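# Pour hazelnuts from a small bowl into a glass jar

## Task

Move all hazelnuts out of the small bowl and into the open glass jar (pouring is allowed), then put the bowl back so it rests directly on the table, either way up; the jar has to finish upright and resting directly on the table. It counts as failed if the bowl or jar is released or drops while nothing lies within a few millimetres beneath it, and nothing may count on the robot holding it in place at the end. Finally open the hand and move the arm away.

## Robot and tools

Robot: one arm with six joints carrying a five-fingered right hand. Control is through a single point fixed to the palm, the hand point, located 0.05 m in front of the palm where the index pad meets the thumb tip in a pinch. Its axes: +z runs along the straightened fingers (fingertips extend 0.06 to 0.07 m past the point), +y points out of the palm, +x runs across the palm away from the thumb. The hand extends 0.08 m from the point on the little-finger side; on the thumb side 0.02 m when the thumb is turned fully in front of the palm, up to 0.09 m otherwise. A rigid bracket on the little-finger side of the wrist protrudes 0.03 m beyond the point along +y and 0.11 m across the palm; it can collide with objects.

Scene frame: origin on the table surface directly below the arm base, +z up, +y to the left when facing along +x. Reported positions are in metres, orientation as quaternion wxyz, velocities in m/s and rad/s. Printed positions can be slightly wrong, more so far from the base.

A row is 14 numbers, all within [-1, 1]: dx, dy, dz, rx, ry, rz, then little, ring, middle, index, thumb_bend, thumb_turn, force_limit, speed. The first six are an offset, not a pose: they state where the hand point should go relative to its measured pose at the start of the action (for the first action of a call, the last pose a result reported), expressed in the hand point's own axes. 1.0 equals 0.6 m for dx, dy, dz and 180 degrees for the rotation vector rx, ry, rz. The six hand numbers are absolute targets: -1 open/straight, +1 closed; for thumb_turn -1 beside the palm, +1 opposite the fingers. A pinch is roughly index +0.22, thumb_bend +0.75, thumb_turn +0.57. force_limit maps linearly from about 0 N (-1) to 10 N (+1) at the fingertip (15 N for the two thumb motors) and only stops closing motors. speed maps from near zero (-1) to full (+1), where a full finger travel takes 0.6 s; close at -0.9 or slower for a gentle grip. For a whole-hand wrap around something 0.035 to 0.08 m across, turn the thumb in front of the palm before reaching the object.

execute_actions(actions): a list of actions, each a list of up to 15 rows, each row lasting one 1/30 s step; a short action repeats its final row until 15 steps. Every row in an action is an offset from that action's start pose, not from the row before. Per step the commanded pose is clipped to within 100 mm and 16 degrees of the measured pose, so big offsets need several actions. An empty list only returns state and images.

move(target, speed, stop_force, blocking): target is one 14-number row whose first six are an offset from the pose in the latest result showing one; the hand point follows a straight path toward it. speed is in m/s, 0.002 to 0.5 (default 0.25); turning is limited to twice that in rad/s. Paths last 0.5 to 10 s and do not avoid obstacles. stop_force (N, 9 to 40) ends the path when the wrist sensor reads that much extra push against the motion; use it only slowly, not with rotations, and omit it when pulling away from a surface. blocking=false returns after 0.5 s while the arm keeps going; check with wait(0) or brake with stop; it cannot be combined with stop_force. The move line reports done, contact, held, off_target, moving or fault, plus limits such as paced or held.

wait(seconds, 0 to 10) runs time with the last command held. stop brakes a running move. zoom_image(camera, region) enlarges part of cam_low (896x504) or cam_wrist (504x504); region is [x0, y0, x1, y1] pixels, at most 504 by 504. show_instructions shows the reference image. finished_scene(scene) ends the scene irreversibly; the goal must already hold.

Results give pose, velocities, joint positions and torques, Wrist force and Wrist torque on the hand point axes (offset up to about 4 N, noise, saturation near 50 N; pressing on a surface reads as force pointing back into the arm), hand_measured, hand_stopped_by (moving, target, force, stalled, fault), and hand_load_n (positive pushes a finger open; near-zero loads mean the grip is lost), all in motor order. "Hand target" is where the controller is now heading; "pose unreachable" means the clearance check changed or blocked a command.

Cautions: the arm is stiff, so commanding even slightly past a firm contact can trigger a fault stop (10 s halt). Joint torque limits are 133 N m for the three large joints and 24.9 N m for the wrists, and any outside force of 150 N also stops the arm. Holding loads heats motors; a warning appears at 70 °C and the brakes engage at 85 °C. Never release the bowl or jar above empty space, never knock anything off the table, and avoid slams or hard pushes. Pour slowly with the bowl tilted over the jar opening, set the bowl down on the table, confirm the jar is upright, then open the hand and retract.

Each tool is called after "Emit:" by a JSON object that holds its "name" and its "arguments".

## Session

Emit:
{"name": "execute_actions", "arguments": {"actions": []}}

Scene clock: 0.00 s.
end_effector_position=(+0.4359, -0.0559, +0.1583) hand_measured=(-1.000, -1.000, -1.000, -1.000, -1.000, -1.000) hand_load_n=(+0.0, +0.0, +0.0, +0.0, +0.0, +0.0) hand_stopped_by=(target, target, target, target, target, target) hand_force_limit=0.00 hand_speed=-0.80 end_effector_quat_wxyz=(+0.011, -0.409, +0.913, -0.001) end_effector_velocity=(-0.000, -0.000, -0.000) end_effector_angular_velocity=(+0.000, +0.001, -0.000)
Joint positions: [-0.643 -0.511  1.598  0.627  1.263 -3.012]
Joint velocities: [-0.     0.001  0.    -0.     0.     0.   ]
Joint torques (N m, as the arm reports them, + toward a larger angle): no reading
Motor temperatures (°C, as the motors report them): [24 25 25 32 35 37]
Wrist force (N, on the end effector, along its own x y z axes, offset not removed): no reading
Wrist torque (N m, same axes, about the end effector's origin, offset not removed): no reading
Hand target: +0.436, -0.056, +0.158; +0.011, -0.409, +0.913, -0.001

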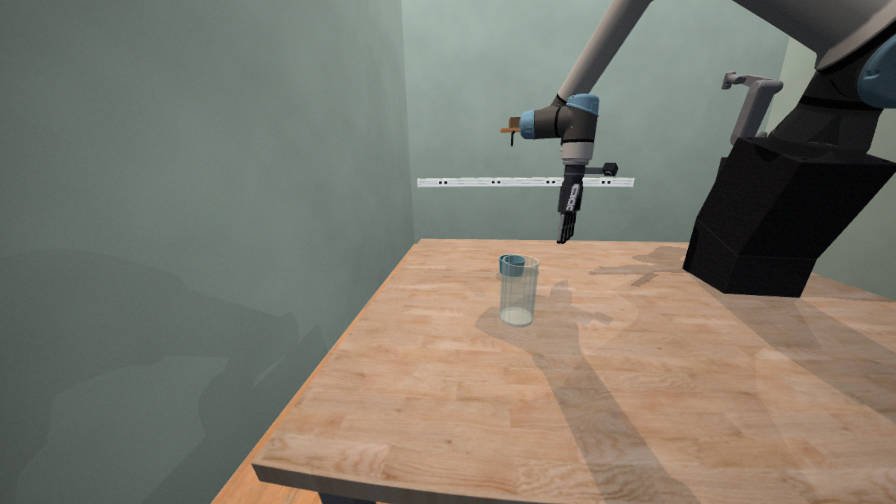

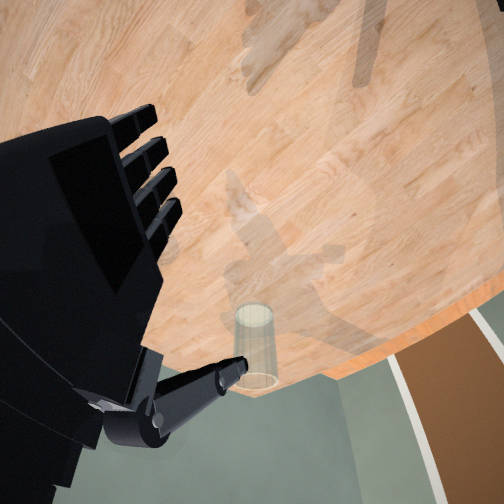

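Emit:
{"name": "move", "arguments": {"target": [-0.084,-0.069,0.1,0.427,0.353,-0.44,-1,-1,-1,-1,-1,1,0,0], "speed": 0.13}}

Scene clock: 9.20 s.
end_effector_position=(+0.5016, -0.0453, +0.1001) hand_measured=(-1.000, -1.000, -1.000, -1.000, -1.000, +1.000) hand_load_n=(+0.0, +0.0, +0.0, +0.0, +0.0, +0.0) hand_stopped_by=(target, target, target, target, target, target) hand_force_limit=0.00 hand_speed=0.00 end_effector_quat_wxyz=(+0.183, +0.683, -0.182, +0.683) end_effector_velocity=(+0.000, -0.000, -0.000) end_effector_angular_velocity=(-0.008, -0.002, +0.007)
Joint positions: [ 0.11  -0.434  2.056 -1.452  2.239 -4.306]
Joint velocities: [-0.002  0.006  0.003 -0.02  -0.006 -0.012]
Joint torques (N m, as the arm reports them, + toward a larger angle): [-22.97 -27.82  13.62  -2.06  -0.9   -2.14]
Motor temperatures (°C, as the motors report them): [24 25 25 32 35 37]
Wrist force (N, on the end effector, along its own x y z axes, offset not removed): [0.0 -0.9 1.0]
Wrist torque (N m, same axes, about the end effector's origin, offset not removed): [-0.21 -0.09 -0.05]
Hand target: +0.502, -0.045, +0.100; +0.183, +0.683, -0.182, +0.684
Off the commanded pose: 0.000 m, 0 deg.
move: done

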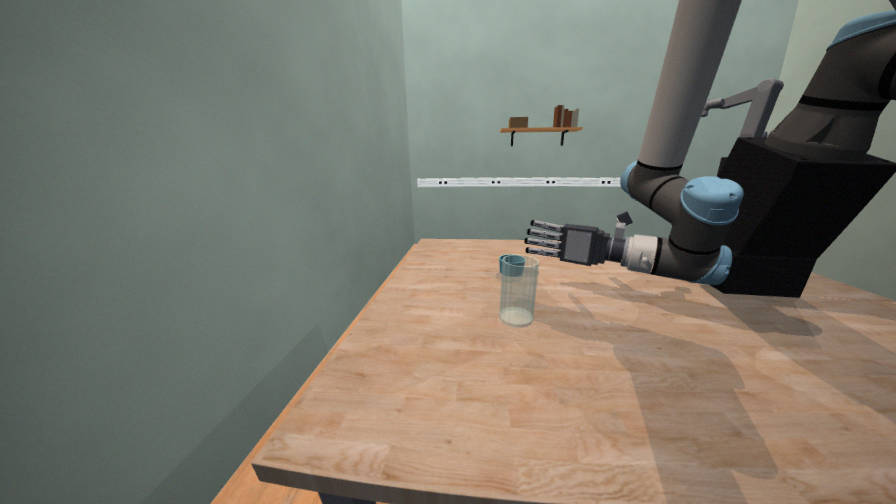

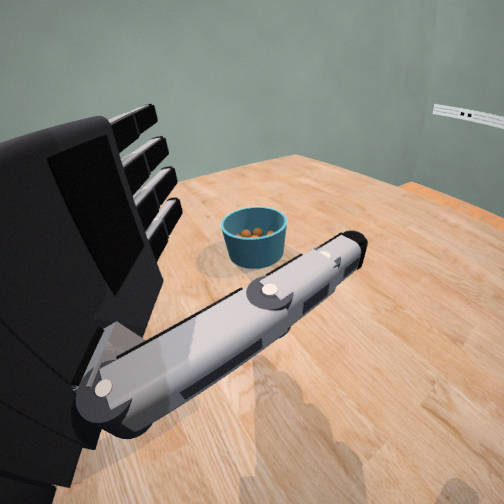

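Emit:
{"name": "move", "arguments": {"target": [-0.126,0.02,0.08,0,0,0,-1,-1,-1,-1,-1,1,0,0], "speed": 0.08}}

Emit:
{"name": "move", "arguments": {"target": [0,0.01,0.1,0,0,0,-1,-1,-1,-1,-1,1,0,0], "speed": 0.05}}

Scene clock: 10.87 s.
end_effector_position=(+0.5371, -0.0795, +0.0247) hand_measured=(-1.000, -1.000, -1.000, -1.000, -1.000, +1.000) hand_load_n=(+0.0, +0.0, +0.0, +0.0, +0.0, +0.0) hand_stopped_by=(target, target, target, target, target, target) hand_force_limit=0.00 hand_speed=0.00 end_effector_quat_wxyz=(+0.183, +0.683, -0.182, +0.683) end_effector_velocity=(+0.001, -0.001, -0.002) end_effector_angular_velocity=(+0.000, -0.000, -0.001)
Joint positions: [ 0.072 -0.231  1.847 -1.45   2.201 -4.314]
Joint velocities: [-0.001  0.004 -0.005  0.001 -0.     0.001]
Joint torques (N m, as the arm reports them, + toward a larger angle): [-24.41 -28.01 -11.03   0.92  -0.74  -2.23]
Motor temperatures (°C, as the motors report them): [24 25 25 32 35 37]
Wrist force (N, on the end effector, along its own x y z axes, offset not removed): [0.7 3.0 1.0]
Wrist torque (N m, same axes, about the end effector's origin, offset not removed): [0.38 -0.08 0.18]
Hand target: +0.537, -0.080, +0.024; +0.183, +0.683, -0.182, +0.683
Off the commanded pose: 0.000 m, 0 deg.
move: done

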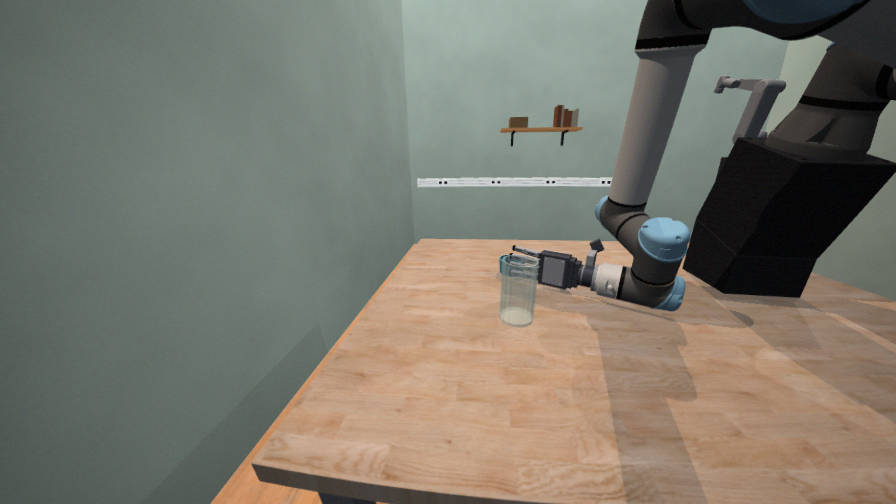

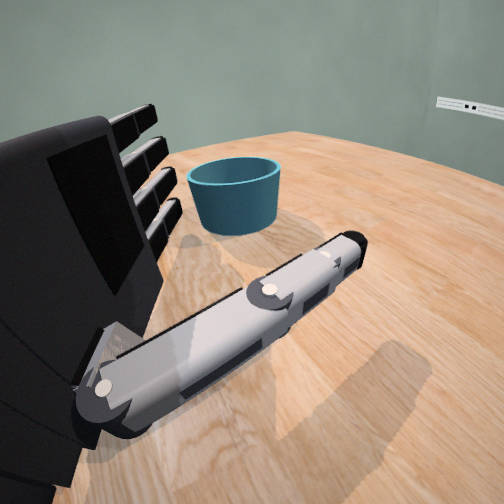

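Scene clock: 12.47 s.
end_effector_position=(+0.5860, -0.1145, +0.0247) hand_measured=(-1.000, -1.000, -1.000, -1.000, -1.000, +1.000) hand_load_n=(+0.0, +0.0, +0.0, +0.0, +0.0, +0.0) hand_stopped_by=(target, target, target, target, target, target) hand_force_limit=0.00 hand_speed=0.00 end_effector_quat_wxyz=(+0.183, +0.683, -0.182, +0.683) end_effector_velocity=(+0.002, -0.000, -0.000) end_effector_angular_velocity=(+0.000, -0.001, +0.001)
Joint positions: [-0.023 -0.209  1.747 -1.383  2.107 -4.332]
Joint velocities: [-0.001  0.001 -0.005  0.003 -0.002 -0.   ]
Joint torques (N m, as the arm reports them, + toward a larger angle): [-26.54 -30.48 -13.29   0.87  -0.85  -2.38]
Motor temperatures (°C, as the motors report them): [24 25 25 32 35 37]
Wrist force (N, on the end effector, along its own x y z axes, offset not removed): [0.1 -0.5 1.7]
Wrist torque (N m, same axes, about the end effector's origin, offset not removed): [-0.11 -0.09 -0.06]
Hand target: +0.586, -0.115, +0.025; +0.183, +0.683, -0.182, +0.683
Off the commanded pose: 0.000 m, 0 deg.
move: done

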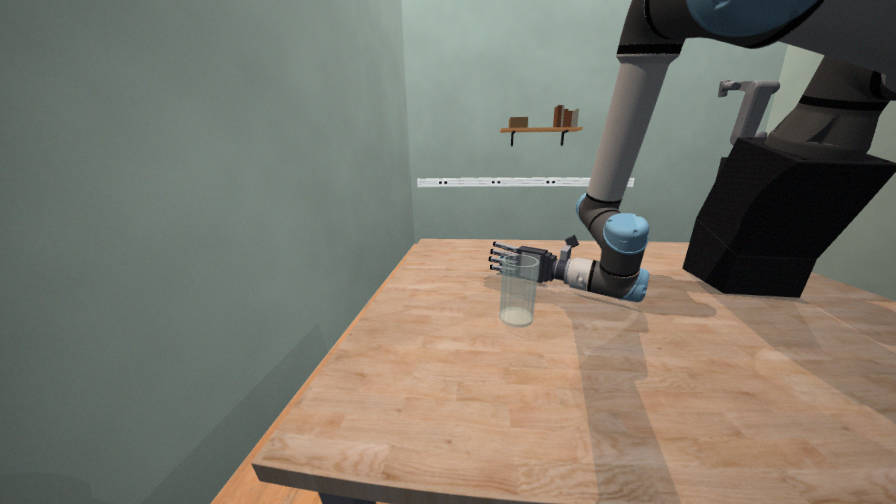

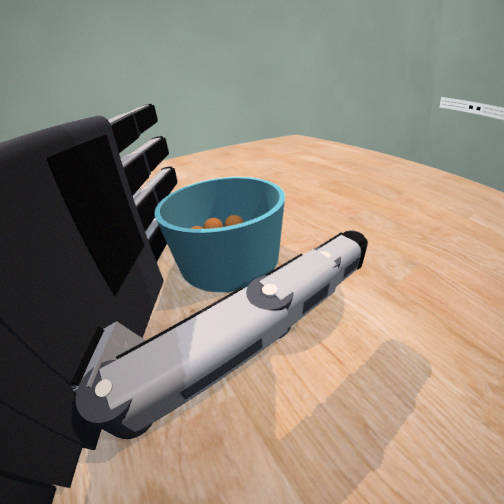

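Against the fingers; back off slightly for the palm and advance.

Emit:
{"name": "move", "arguments": {"target": [0,-0.015,0.06,0,0,0,-1,-1,-1,-1,-1,1,0,0], "speed": 0.035}}

Emit:
{"name": "move", "arguments": {"target": [0,0,0,0,0,0,-1,-1,0.3,1,1,1,0.3,-0.6]}}

Scene clock: 14.03 s.
end_effector_position=(+0.6215, -0.1246, +0.0247) hand_measured=(-1.000, -1.000, -1.000, -1.000, -1.000, +1.000) hand_load_n=(+0.0, +0.0, +0.0, +0.0, +0.0, +0.0) hand_stopped_by=(target, target, target, target, target, target) hand_force_limit=0.00 hand_speed=0.00 end_effector_quat_wxyz=(+0.183, +0.683, -0.182, +0.683) end_effector_velocity=(+0.003, -0.001, +0.001) end_effector_angular_velocity=(-0.000, -0.003, -0.001)
Joint positions: [-0.048 -0.198  1.658 -1.306  2.083 -4.336]
Joint velocities: [-0.002  0.    -0.007  0.004 -0.    -0.   ]
Joint torques (N m, as the arm reports them, + toward a larger angle): [-25.03 -33.59 -13.51   0.64  -0.81  -2.32]
Motor temperatures (°C, as the motors report them): [24 25 25 32 35 37]
Wrist force (N, on the end effector, along its own x y z axes, offset not removed): [0.6 -1.1 0.9]
Wrist torque (N m, same axes, about the end effector's origin, offset not removed): [-0.26 -0.13 -0.03]
Hand target: +0.622, -0.125, +0.025; +0.183, +0.683, -0.182, +0.683
Off the commanded pose: 0.000 m, 0 deg.
move: done

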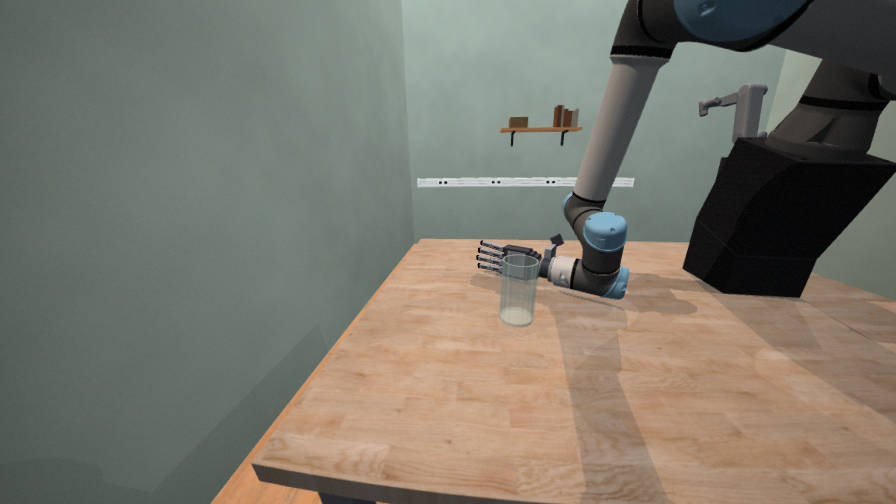

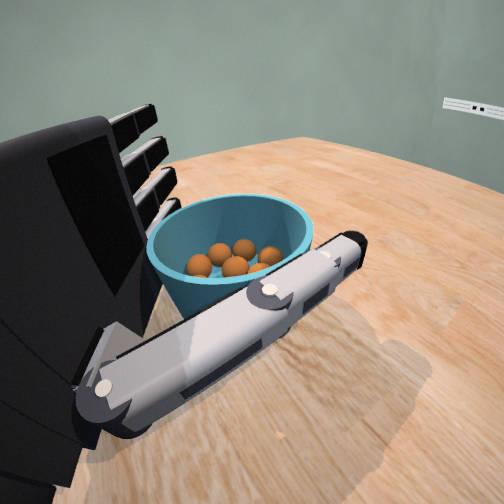

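Scene clock: 15.43 s.
end_effector_position=(+0.6215, -0.1246, +0.0247) hand_measured=(-1.000, -1.000, -0.294, -0.250, -0.590, +1.000) hand_load_n=(+0.0, +0.0, +4.5, +9.0, +16.0, +1.0) hand_stopped_by=(target, target, force, force, force, target) hand_force_limit=0.30 hand_speed=-0.60 end_effector_quat_wxyz=(+0.183, +0.683, -0.182, +0.683) end_effector_velocity=(+0.000, +0.000, +0.000) end_effector_angular_velocity=(+0.000, -0.000, +0.001)
Joint positions: [-0.048 -0.198  1.658 -1.306  2.083 -4.336]
Joint velocities: [ 0.    -0.    -0.    -0.    -0.001  0.   ]
Joint torques (N m, as the arm reports them, + toward a larger angle): [-16.2  -44.59   8.74  -1.26   1.48  -2.09]
Motor temperatures (°C, as the motors report them): [24 25 25 32 35 37]
Wrist force (N, on the end effector, along its own x y z axes, offset not removed): [0.5 0.6 0.6]
Wrist torque (N m, same axes, about the end effector's origin, offset not removed): [0.06 -0.09 0.02]
Hand target: +0.622, -0.125, +0.025; +0.183, +0.683, -0.182, +0.683
Off the commanded pose: 0.000 m, 0 deg.
move: done

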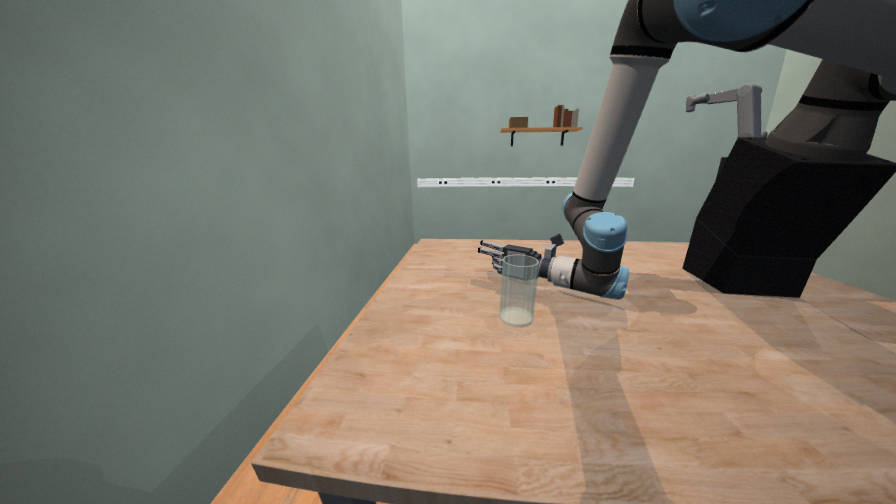

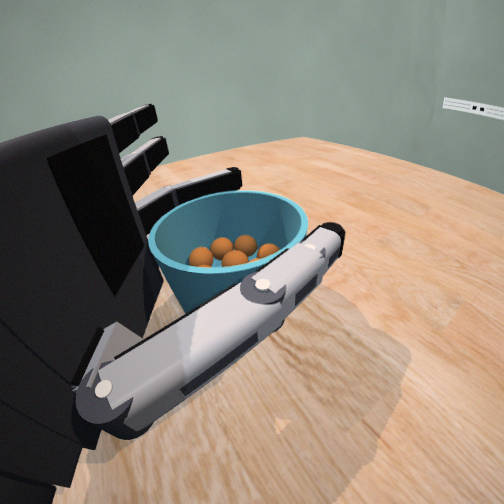

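Emit:
{"name": "move", "arguments": {"target": [0.29,0,0,0,0,0,-1,-0.1,0.3,1,1,1,0.3,-0.6], "speed": 0.1}}

Emit:
{"name": "move", "arguments": {"target": [0,-0.42,-0.187,0,0,0.33,-1,-0.1,0.3,1,1,1,0.3,-0.6], "speed": 0.085}}

Emit:
{"name": "zoom_image", "arguments": {"camera": "cam_low", "region": [400,150,640,330]}}

Scene clock: 17.83 s.
end_effector_position=(+0.6216, -0.1245, +0.1985) hand_measured=(-1.000, -0.100, -0.294, -0.250, -0.590, +1.000) hand_load_n=(+0.0, +0.0, +4.5, +9.0, +16.0, +1.0) hand_stopped_by=(target, target, force, force, force, target) hand_force_limit=0.30 hand_speed=-0.60 end_effector_quat_wxyz=(+0.183, +0.683, -0.182, +0.683) end_effector_velocity=(-0.000, +0.000, +0.001) end_effector_angular_velocity=(+0.000, +0.001, +0.001)
Joint positions: [-0.177 -0.602  1.943 -1.197  1.955 -4.357]
Joint velocities: [-0.001 -0.004  0.002  0.002 -0.002  0.   ]
Joint torques (N m, as the arm reports them, + toward a larger angle): [-23.97 -42.21   5.23   0.47  -0.5   -2.31]
Motor temperatures (°C, as the motors report them): [24 25 25 32 35 37]
Wrist force (N, on the end effector, along its own x y z axes, offset not removed): [0.3 -1.3 0.8]
Wrist torque (N m, same axes, about the end effector's origin, offset not removed): [-0.20 -0.18 0.02]
Hand target: +0.622, -0.125, +0.199; +0.183, +0.683, -0.182, +0.683
Off the commanded pose: 0.000 m, 0 deg.
move: done

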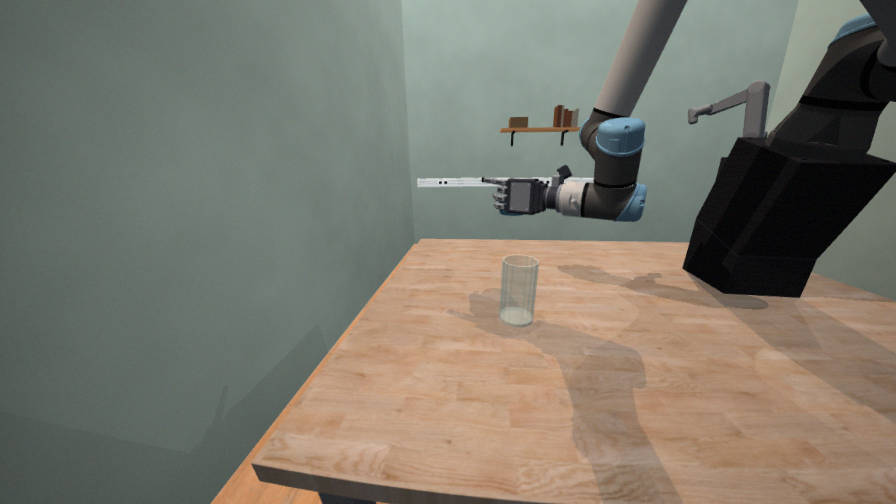

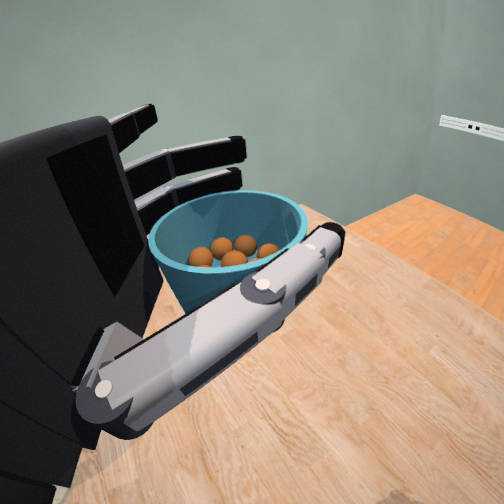

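Scene clock: 24.30 s.
end_effector_position=(+0.6499, +0.1497, +0.1985) hand_measured=(-1.000, -0.100, -0.294, -0.250, -0.590, +1.000) hand_load_n=(+0.0, +0.0, +4.5, +9.0, +16.0, +0.5) hand_stopped_by=(target, target, force, force, force, target) hand_force_limit=0.30 hand_speed=-0.60 end_effector_quat_wxyz=(-0.180, +0.503, -0.496, +0.684) end_effector_velocity=(-0.001, +0.001, -0.001) end_effector_angular_velocity=(+0.006, -0.001, -0.003)
Joint positions: [ 0.26  -0.76   1.75  -0.795  2.385 -3.233]
Joint velocities: [ 0.002  0.001 -0.002  0.006  0.004  0.01 ]
Joint torques (N m, as the arm reports them, + toward a larger angle): [  0.81 -32.6  -20.17   1.45   2.14   2.49]
Motor temperatures (°C, as the motors report them): [24 25 25 32 35 37]
Wrist force (N, on the end effector, along its own x y z axes, offset not removed): [0.3 1.3 1.3]
Wrist torque (N m, same axes, about the end effector's origin, offset not removed): [0.07 -0.09 0.10]
Hand target: +0.650, +0.150, +0.198; -0.180, +0.503, -0.497, +0.684
Off the commanded pose: 0.000 m, 0 deg.
move: done

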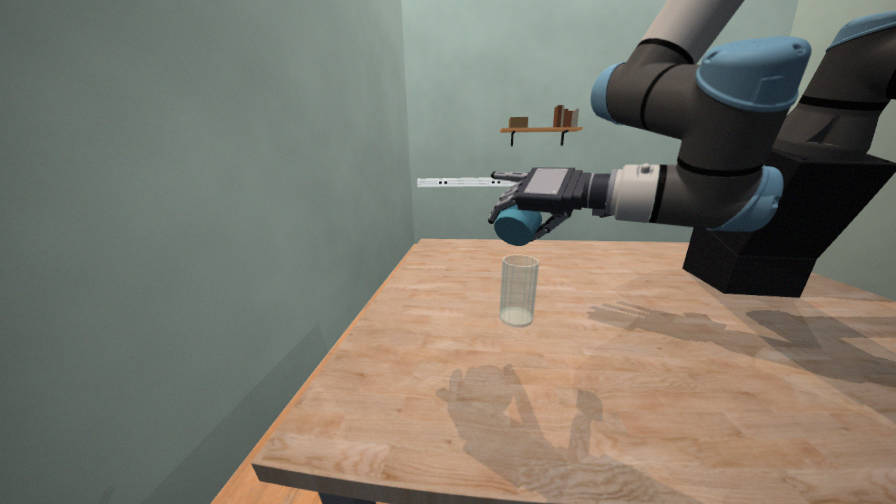

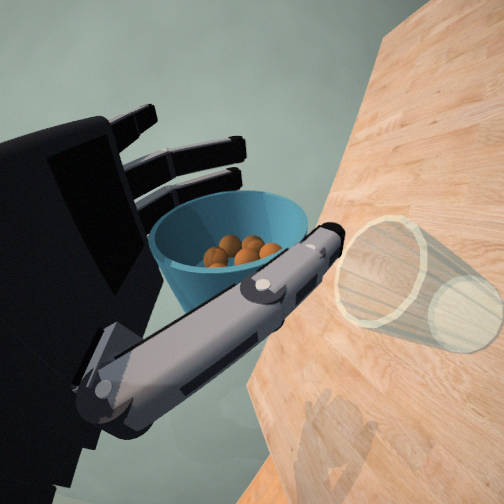

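Region (400, 150, 640, 330) of cam_low's 896x504 image, scaled by 2.100, with more detail than that image has; it fills the top 378 rows of this view, and the rest is white.

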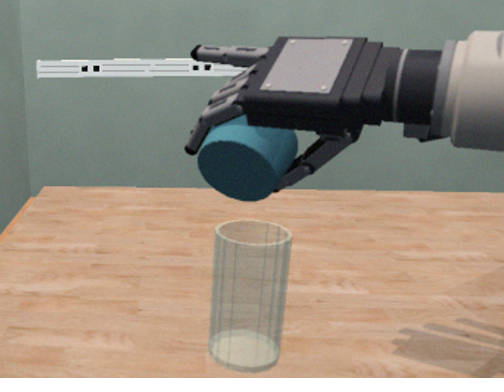

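Emit:
{"name": "move", "arguments": {"target": [-0.017,0.029,0.015,0,0,0.075,-1,-0.1,0.3,1,1,1,0.3,-0.6], "speed": 0.05}}

Emit:
{"name": "zoom_image", "arguments": {"camera": "cam_low", "region": [400,150,640,330]}}

Scene clock: 27.03 s.
end_effector_position=(+0.6576, +0.1452, +0.1785) hand_measured=(-1.000, -0.100, -0.294, -0.250, -0.590, +1.000) hand_load_n=(+0.0, +0.0, +4.5, +8.5, +16.0, +0.5) hand_stopped_by=(target, target, force, force, force, target) hand_force_limit=0.30 hand_speed=-0.60 end_effector_quat_wxyz=(-0.258, +0.442, -0.552, +0.659) end_effector_velocity=(+0.000, -0.000, -0.001) end_effector_angular_velocity=(+0.011, -0.006, +0.001)
Joint positions: [ 0.239 -0.715  1.761 -0.855  2.365 -3.005]
Joint velocities: [-0.001  0.003  0.    -0.003 -0.002  0.013]
Joint torques (N m, as the arm reports them, + toward a larger angle): [-22.84 -31.95   3.14  -1.61  -0.71   2.28]
Motor temperatures (°C, as the motors report them): [24 25 25 32 35 37]
Wrist force (N, on the end effector, along its own x y z axes, offset not removed): [-0.1 0.6 0.0]
Wrist torque (N m, same axes, about the end effector's origin, offset not removed): [-0.03 -0.04 0.01]
Hand target: +0.658, +0.145, +0.178; -0.259, +0.441, -0.552, +0.658
Off the commanded pose: 0.000 m, 0 deg.
move: done

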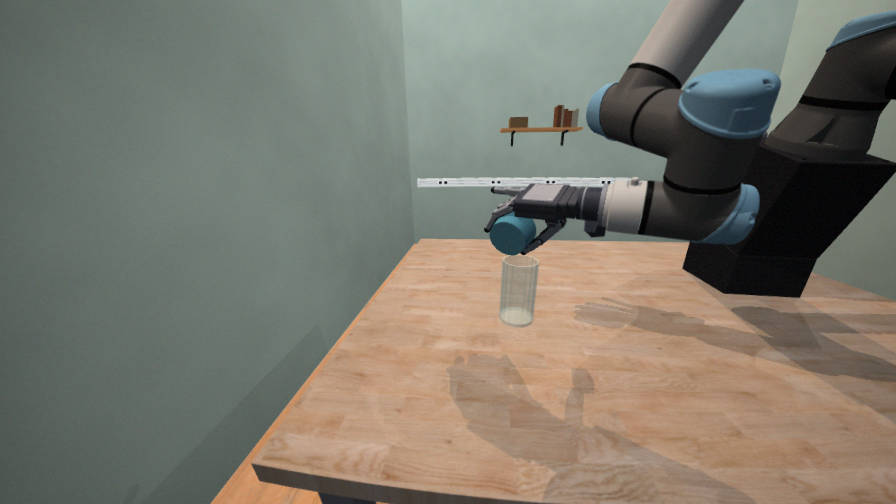

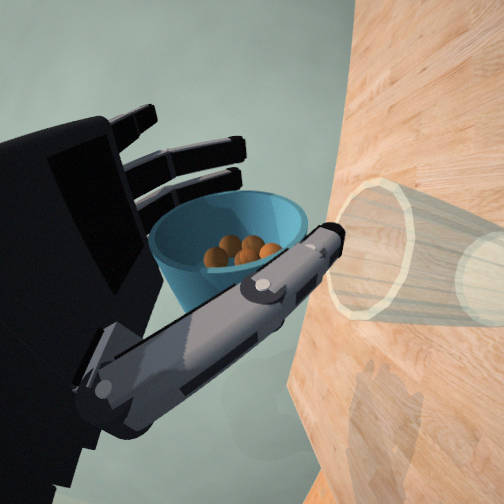

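Region (400, 150, 640, 330) of cam_low's 896x504 image, scaled by 2.100, with more detail than that image has; it fills the top 378 rows of this view, and the rest is white.

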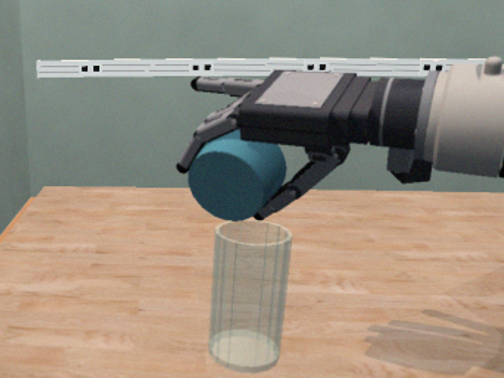

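Emit:
{"name": "move", "arguments": {"target": [0,0,-0.006,0,0,0.13,-1,-0.1,0.3,1,1,1,0.3,-0.6], "speed": 0.028}}

Scene clock: 34.60 s.
end_effector_position=(+0.6545, +0.1469, +0.1785) hand_measured=(-1.000, -0.100, -0.294, -0.250, -0.590, +1.000) hand_load_n=(+0.0, +0.0, +4.5, +8.5, +16.5, +0.5) hand_stopped_by=(target, target, force, force, force, target) hand_force_limit=0.30 hand_speed=-0.60 end_effector_quat_wxyz=(+0.386, -0.321, +0.630, -0.593) end_effector_velocity=(-0.000, +0.001, +0.000) end_effector_angular_velocity=(+0.009, -0.005, +0.001)
Joint positions: [ 0.217 -0.706  1.825 -0.932  2.344 -2.603]
Joint velocities: [ 0.    -0.     0.001 -0.001 -0.     0.01 ]
Joint torques (N m, as the arm reports them, + toward a larger angle): [-23.73 -31.99   4.37  -2.07  -0.37   2.27]
Motor temperatures (°C, as the motors report them): [24 25 25 32 35 37]
Wrist force (N, on the end effector, along its own x y z axes, offset not removed): [-0.7 0.2 1.0]
Wrist torque (N m, same axes, about the end effector's origin, offset not removed): [-0.11 0.04 -0.03]
Hand target: +0.654, +0.147, +0.178; +0.387, -0.320, +0.630, -0.592
Off the commanded pose: 0.000 m, 0 deg.
move: done

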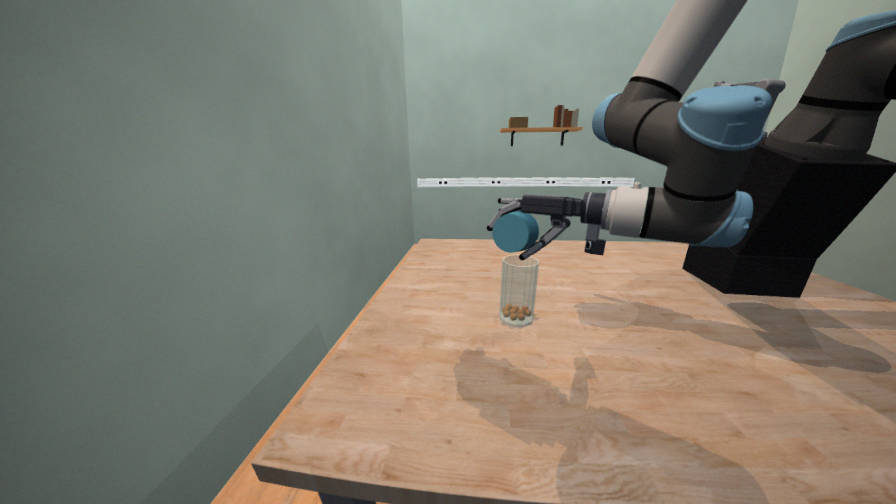

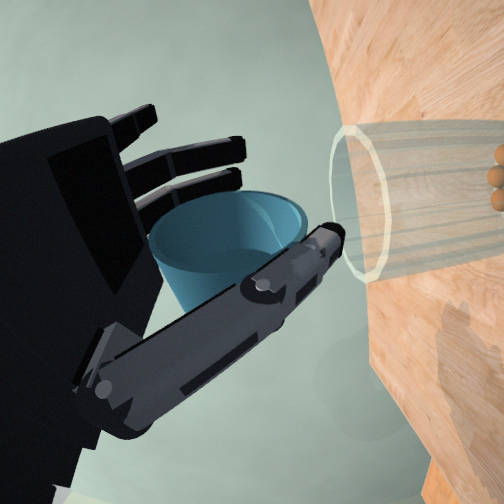

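Emit:
{"name": "move", "arguments": {"target": [0.41,-0.1,0.18,0,0,-0.534,-1,-0.1,0.3,1,1,1,0.3,-0.6], "speed": 0.09}}

Emit:
{"name": "move", "arguments": {"target": [-0.295,0,0,0,0,0,-1,-0.1,0.3,1,1,1,0.3,-0.6], "speed": 0.1}}

Emit:
{"name": "move", "arguments": {"target": [-0.025,0,0,0,0,0,-1,-0.1,0.3,1,1,1,0.3,-0.6], "speed": 0.004, "stop_force": 9}}

Scene clock: 44.40 s.
end_effector_position=(+0.6231, -0.1243, +0.2120) hand_measured=(-1.000, -0.100, -0.294, -0.250, -0.590, +1.000) hand_load_n=(+0.0, +0.0, +4.5, +9.0, +16.0, +1.0) hand_stopped_by=(target, target, force, force, force, target) hand_force_limit=0.30 hand_speed=-0.60 end_effector_quat_wxyz=(+0.182, +0.683, -0.183, +0.684) end_effector_velocity=(-0.000, -0.002, +0.001) end_effector_angular_velocity=(-0.010, +0.005, +0.000)
Joint positions: [-0.186 -0.633  1.953 -1.177  1.946 -4.358]
Joint velocities: [-0.004  0.001  0.001 -0.004 -0.004 -0.012]
Joint torques (N m, as the arm reports them, + toward a larger angle): [-23.57 -30.32   5.05  -2.67  -0.64  -2.18]
Motor temperatures (°C, as the motors report them): [24 25 25 32 35 37]
Wrist force (N, on the end effector, along its own x y z axes, offset not removed): [1.2 1.8 1.5]
Wrist torque (N m, same axes, about the end effector's origin, offset not removed): [0.13 -0.30 0.12]
Hand target: +0.623, -0.124, +0.212; +0.183, +0.683, -0.182, +0.683
Off the commanded pose: 0.000 m, 0 deg.
move: done

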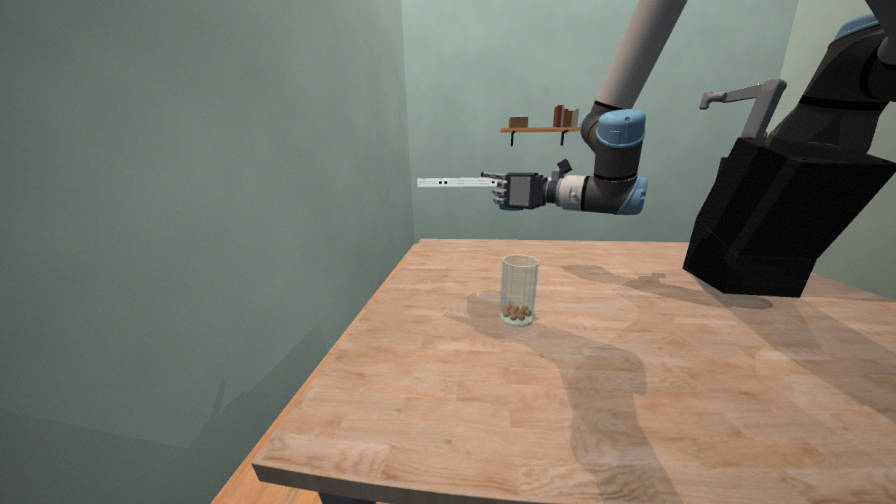

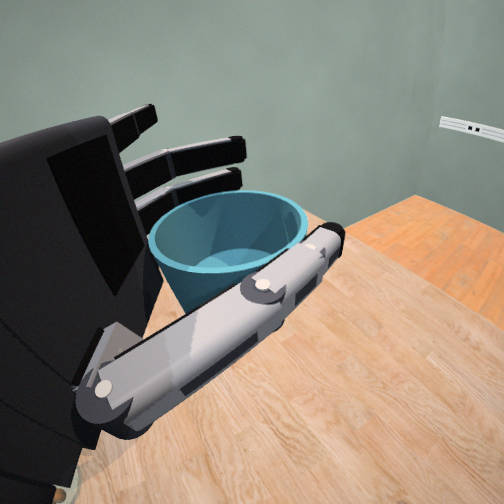

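Scene clock: 46.67 s.
end_effector_position=(+0.6232, -0.1242, +0.0351) hand_measured=(-1.000, -0.100, -0.294, -0.250, -0.590, +1.000) hand_load_n=(+0.0, +0.0, +4.5, +9.0, +16.0, +1.0) hand_stopped_by=(target, target, force, force, force, target) hand_force_limit=0.30 hand_speed=-0.60 end_effector_quat_wxyz=(+0.182, +0.683, -0.183, +0.684) end_effector_velocity=(+0.000, -0.000, -0.002) end_effector_angular_velocity=(+0.000, +0.000, -0.001)
Joint positions: [-0.055 -0.222  1.676 -1.301  2.076 -4.336]
Joint velocities: [ 0.001  0.004 -0.005  0.002  0.002  0.001]
Joint torques (N m, as the arm reports them, + toward a larger angle): [ -1.81 -34.49 -14.52   0.67   2.26   2.38]
Motor temperatures (°C, as the motors report them): [24 25 25 32 35 37]
Wrist force (N, on the end effector, along its own x y z axes, offset not removed): [-1.4 -1.8 0.5]
Wrist torque (N m, same axes, about the end effector's origin, offset not removed): [-0.37 0.14 -0.11]
Hand target: +0.623, -0.124, +0.035; +0.182, +0.683, -0.183, +0.684
Off the commanded pose: 0.000 m, 0 deg.
move: done

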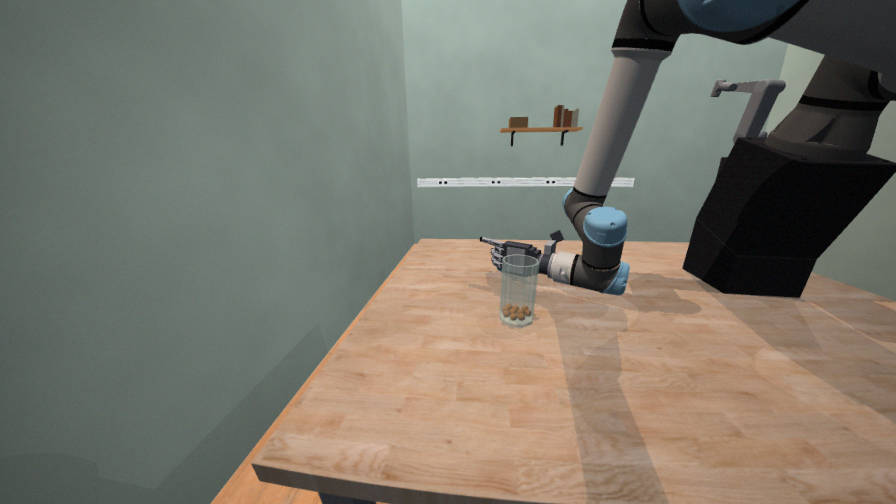

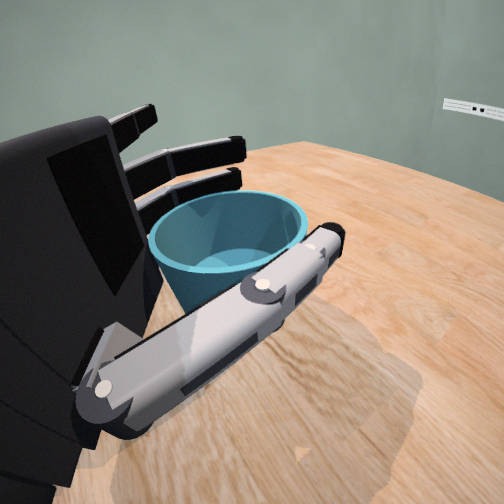

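Scene clock: 49.77 s.
end_effector_position=(+0.6232, -0.1241, +0.0243) hand_measured=(-1.000, -0.100, -0.294, -0.250, -0.590, +1.000) hand_load_n=(+0.0, +0.0, +4.0, +7.5, +17.0, -1.5) hand_stopped_by=(target, target, force, force, force, target) hand_force_limit=0.30 hand_speed=-0.60 end_effector_quat_wxyz=(+0.182, +0.683, -0.183, +0.684) end_effector_velocity=(-0.000, +0.001, +0.001) end_effector_angular_velocity=(+0.001, +0.001, +0.003)
Joint positions: [-0.047 -0.197  1.653 -1.303  2.084 -4.335]
Joint velocities: [ 0.    -0.003  0.004 -0.    -0.003  0.   ]
Joint torques (N m, as the arm reports them, + toward a larger angle): [-14.1  -44.03   8.87   1.    -2.28   2.93]
Motor temperatures (°C, as the motors report them): [24 25 25 32 35 37]
Wrist force (N, on the end effector, along its own x y z axes, offset not removed): [9.1 3.2 -2.5]
Wrist torque (N m, same axes, about the end effector's origin, offset not removed): [0.11 0.17 0.26]
Hand target: +0.623, -0.124, +0.024; +0.182, +0.683, -0.183, +0.684
Off the commanded pose: 0.004 m, 0 deg.
move: contact

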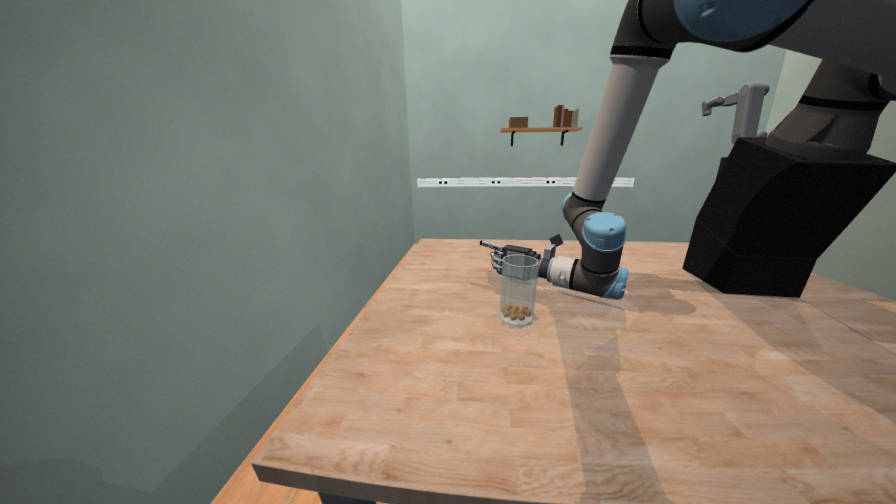

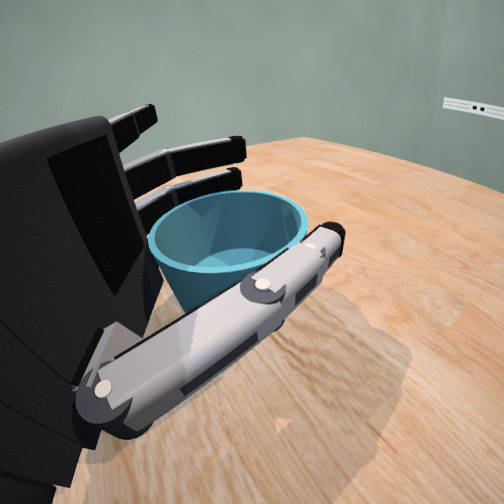

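Emit:
{"name": "move", "arguments": {"target": [0,0,0,0,0,0,-1,-1,-1,-1,-1,1,0.3,-0.3]}}

Emit:
{"name": "move", "arguments": {"target": [0.01,-0.01,-0.21,0,0,0,-1,-1,-1,-1,-1,1,0.3,-0.3], "speed": 0.1}}

Emit:
{"name": "finished_scene", "arguments": {"scene": 2}}

Scene clock: 50.97 s.
end_effector_position=(+0.6232, -0.1241, +0.0243) hand_measured=(-1.000, -1.000, -1.000, -1.000, -1.000, +1.000) hand_load_n=(+0.0, +0.0, +0.0, +0.0, +0.0, +0.0) hand_stopped_by=(target, target, target, target, target, target) hand_force_limit=0.30 hand_speed=-0.30 end_effector_quat_wxyz=(+0.182, +0.683, -0.183, +0.684) end_effector_velocity=(-0.001, -0.000, -0.000) end_effector_angular_velocity=(-0.000, +0.002, -0.001)
Joint positions: [-0.047 -0.197  1.653 -1.303  2.084 -4.335]
Joint velocities: [-0.    -0.001  0.003  0.     0.     0.   ]
Joint torques (N m, as the arm reports them, + toward a larger angle): [-18.15 -33.02 -14.07  -2.37   2.04   1.44]
Motor temperatures (°C, as the motors report them): [24 25 25 32 35 37]
Wrist force (N, on the end effector, along its own x y z axes, offset not removed): [-0.6 -0.2 1.2]
Wrist torque (N m, same axes, about the end effector's origin, offset not removed): [0.01 -0.04 -0.04]
Hand target: +0.623, -0.124, +0.024; +0.182, +0.683, -0.183, +0.684
Off the commanded pose: 0.000 m, 0 deg.
move: done

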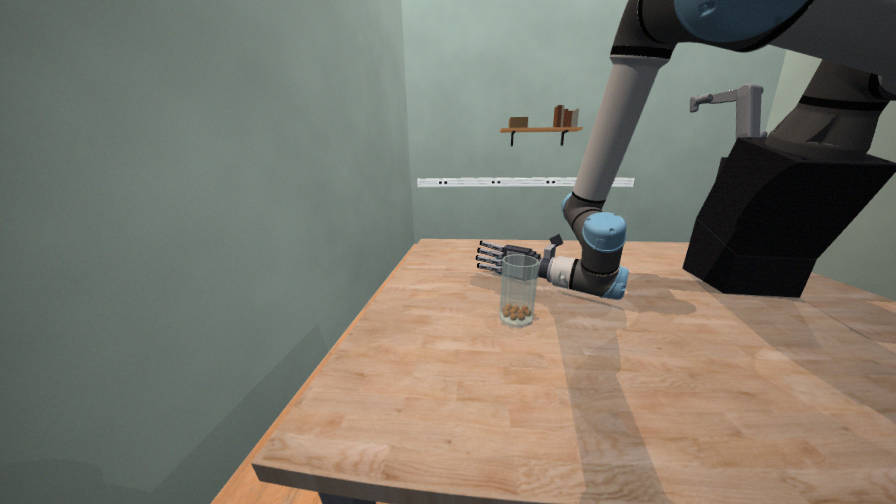

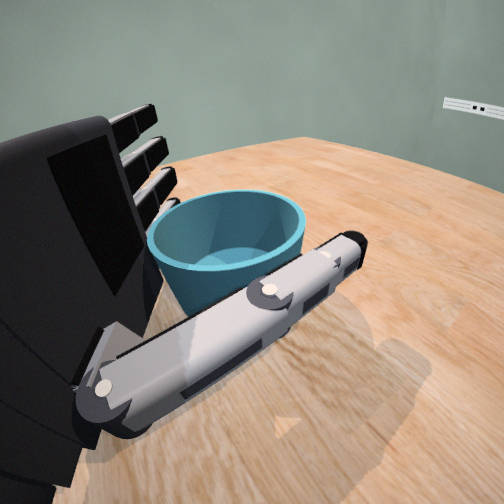

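Scene clock: 52.73 s.
end_effector_position=(+0.5171, -0.0563, +0.0302) hand_measured=(-1.000, -1.000, -1.000, -1.000, -1.000, +1.000) hand_load_n=(+0.0, +0.0, +0.0, +0.0, +0.0, +0.0) hand_stopped_by=(target, target, target, target, target, target) hand_force_limit=0.30 hand_speed=-0.30 end_effector_quat_wxyz=(+0.182, +0.683, -0.183, +0.684) end_effector_velocity=(-0.002, +0.001, -0.000) end_effector_angular_velocity=(-0.000, +0.000, -0.000)
Joint positions: [ 0.134 -0.259  1.888 -1.455  2.262 -4.3  ]
Joint velocities: [ 0.003 -0.     0.003 -0.002  0.003  0.001]
Joint torques (N m, as the arm reports them, + toward a larger angle): [ -0.46 -42.46  13.86  -2.1    2.24   2.31]
Motor temperatures (°C, as the motors report them): [24 25 25 32 35 37]
Wrist force (N, on the end effector, along its own x y z axes, offset not removed): [0.2 0.3 0.1]
Wrist torque (N m, same axes, about the end effector's origin, offset not removed): [0.00 -0.06 0.05]
Hand target: +0.517, -0.056, +0.030; +0.182, +0.683, -0.183, +0.684
Off the commanded pose: 0.000 m, 0 deg.
move: done

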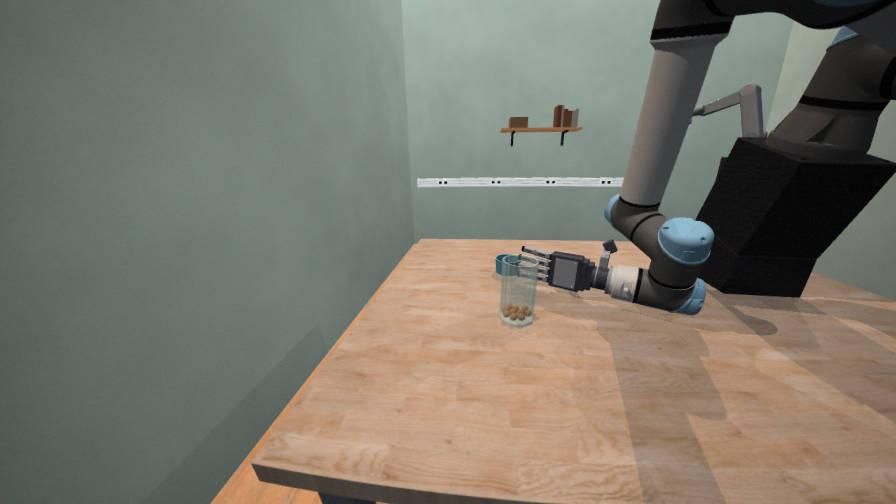

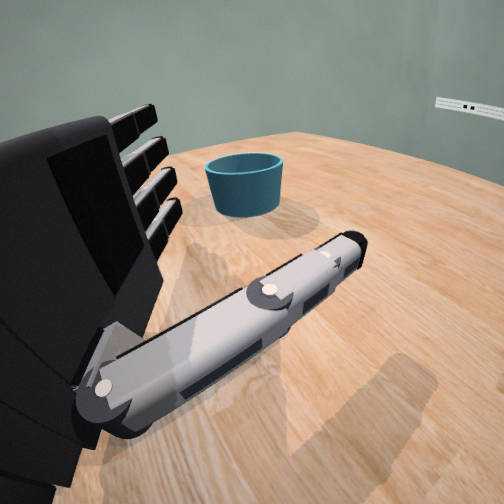

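The scene is finished: the task was done.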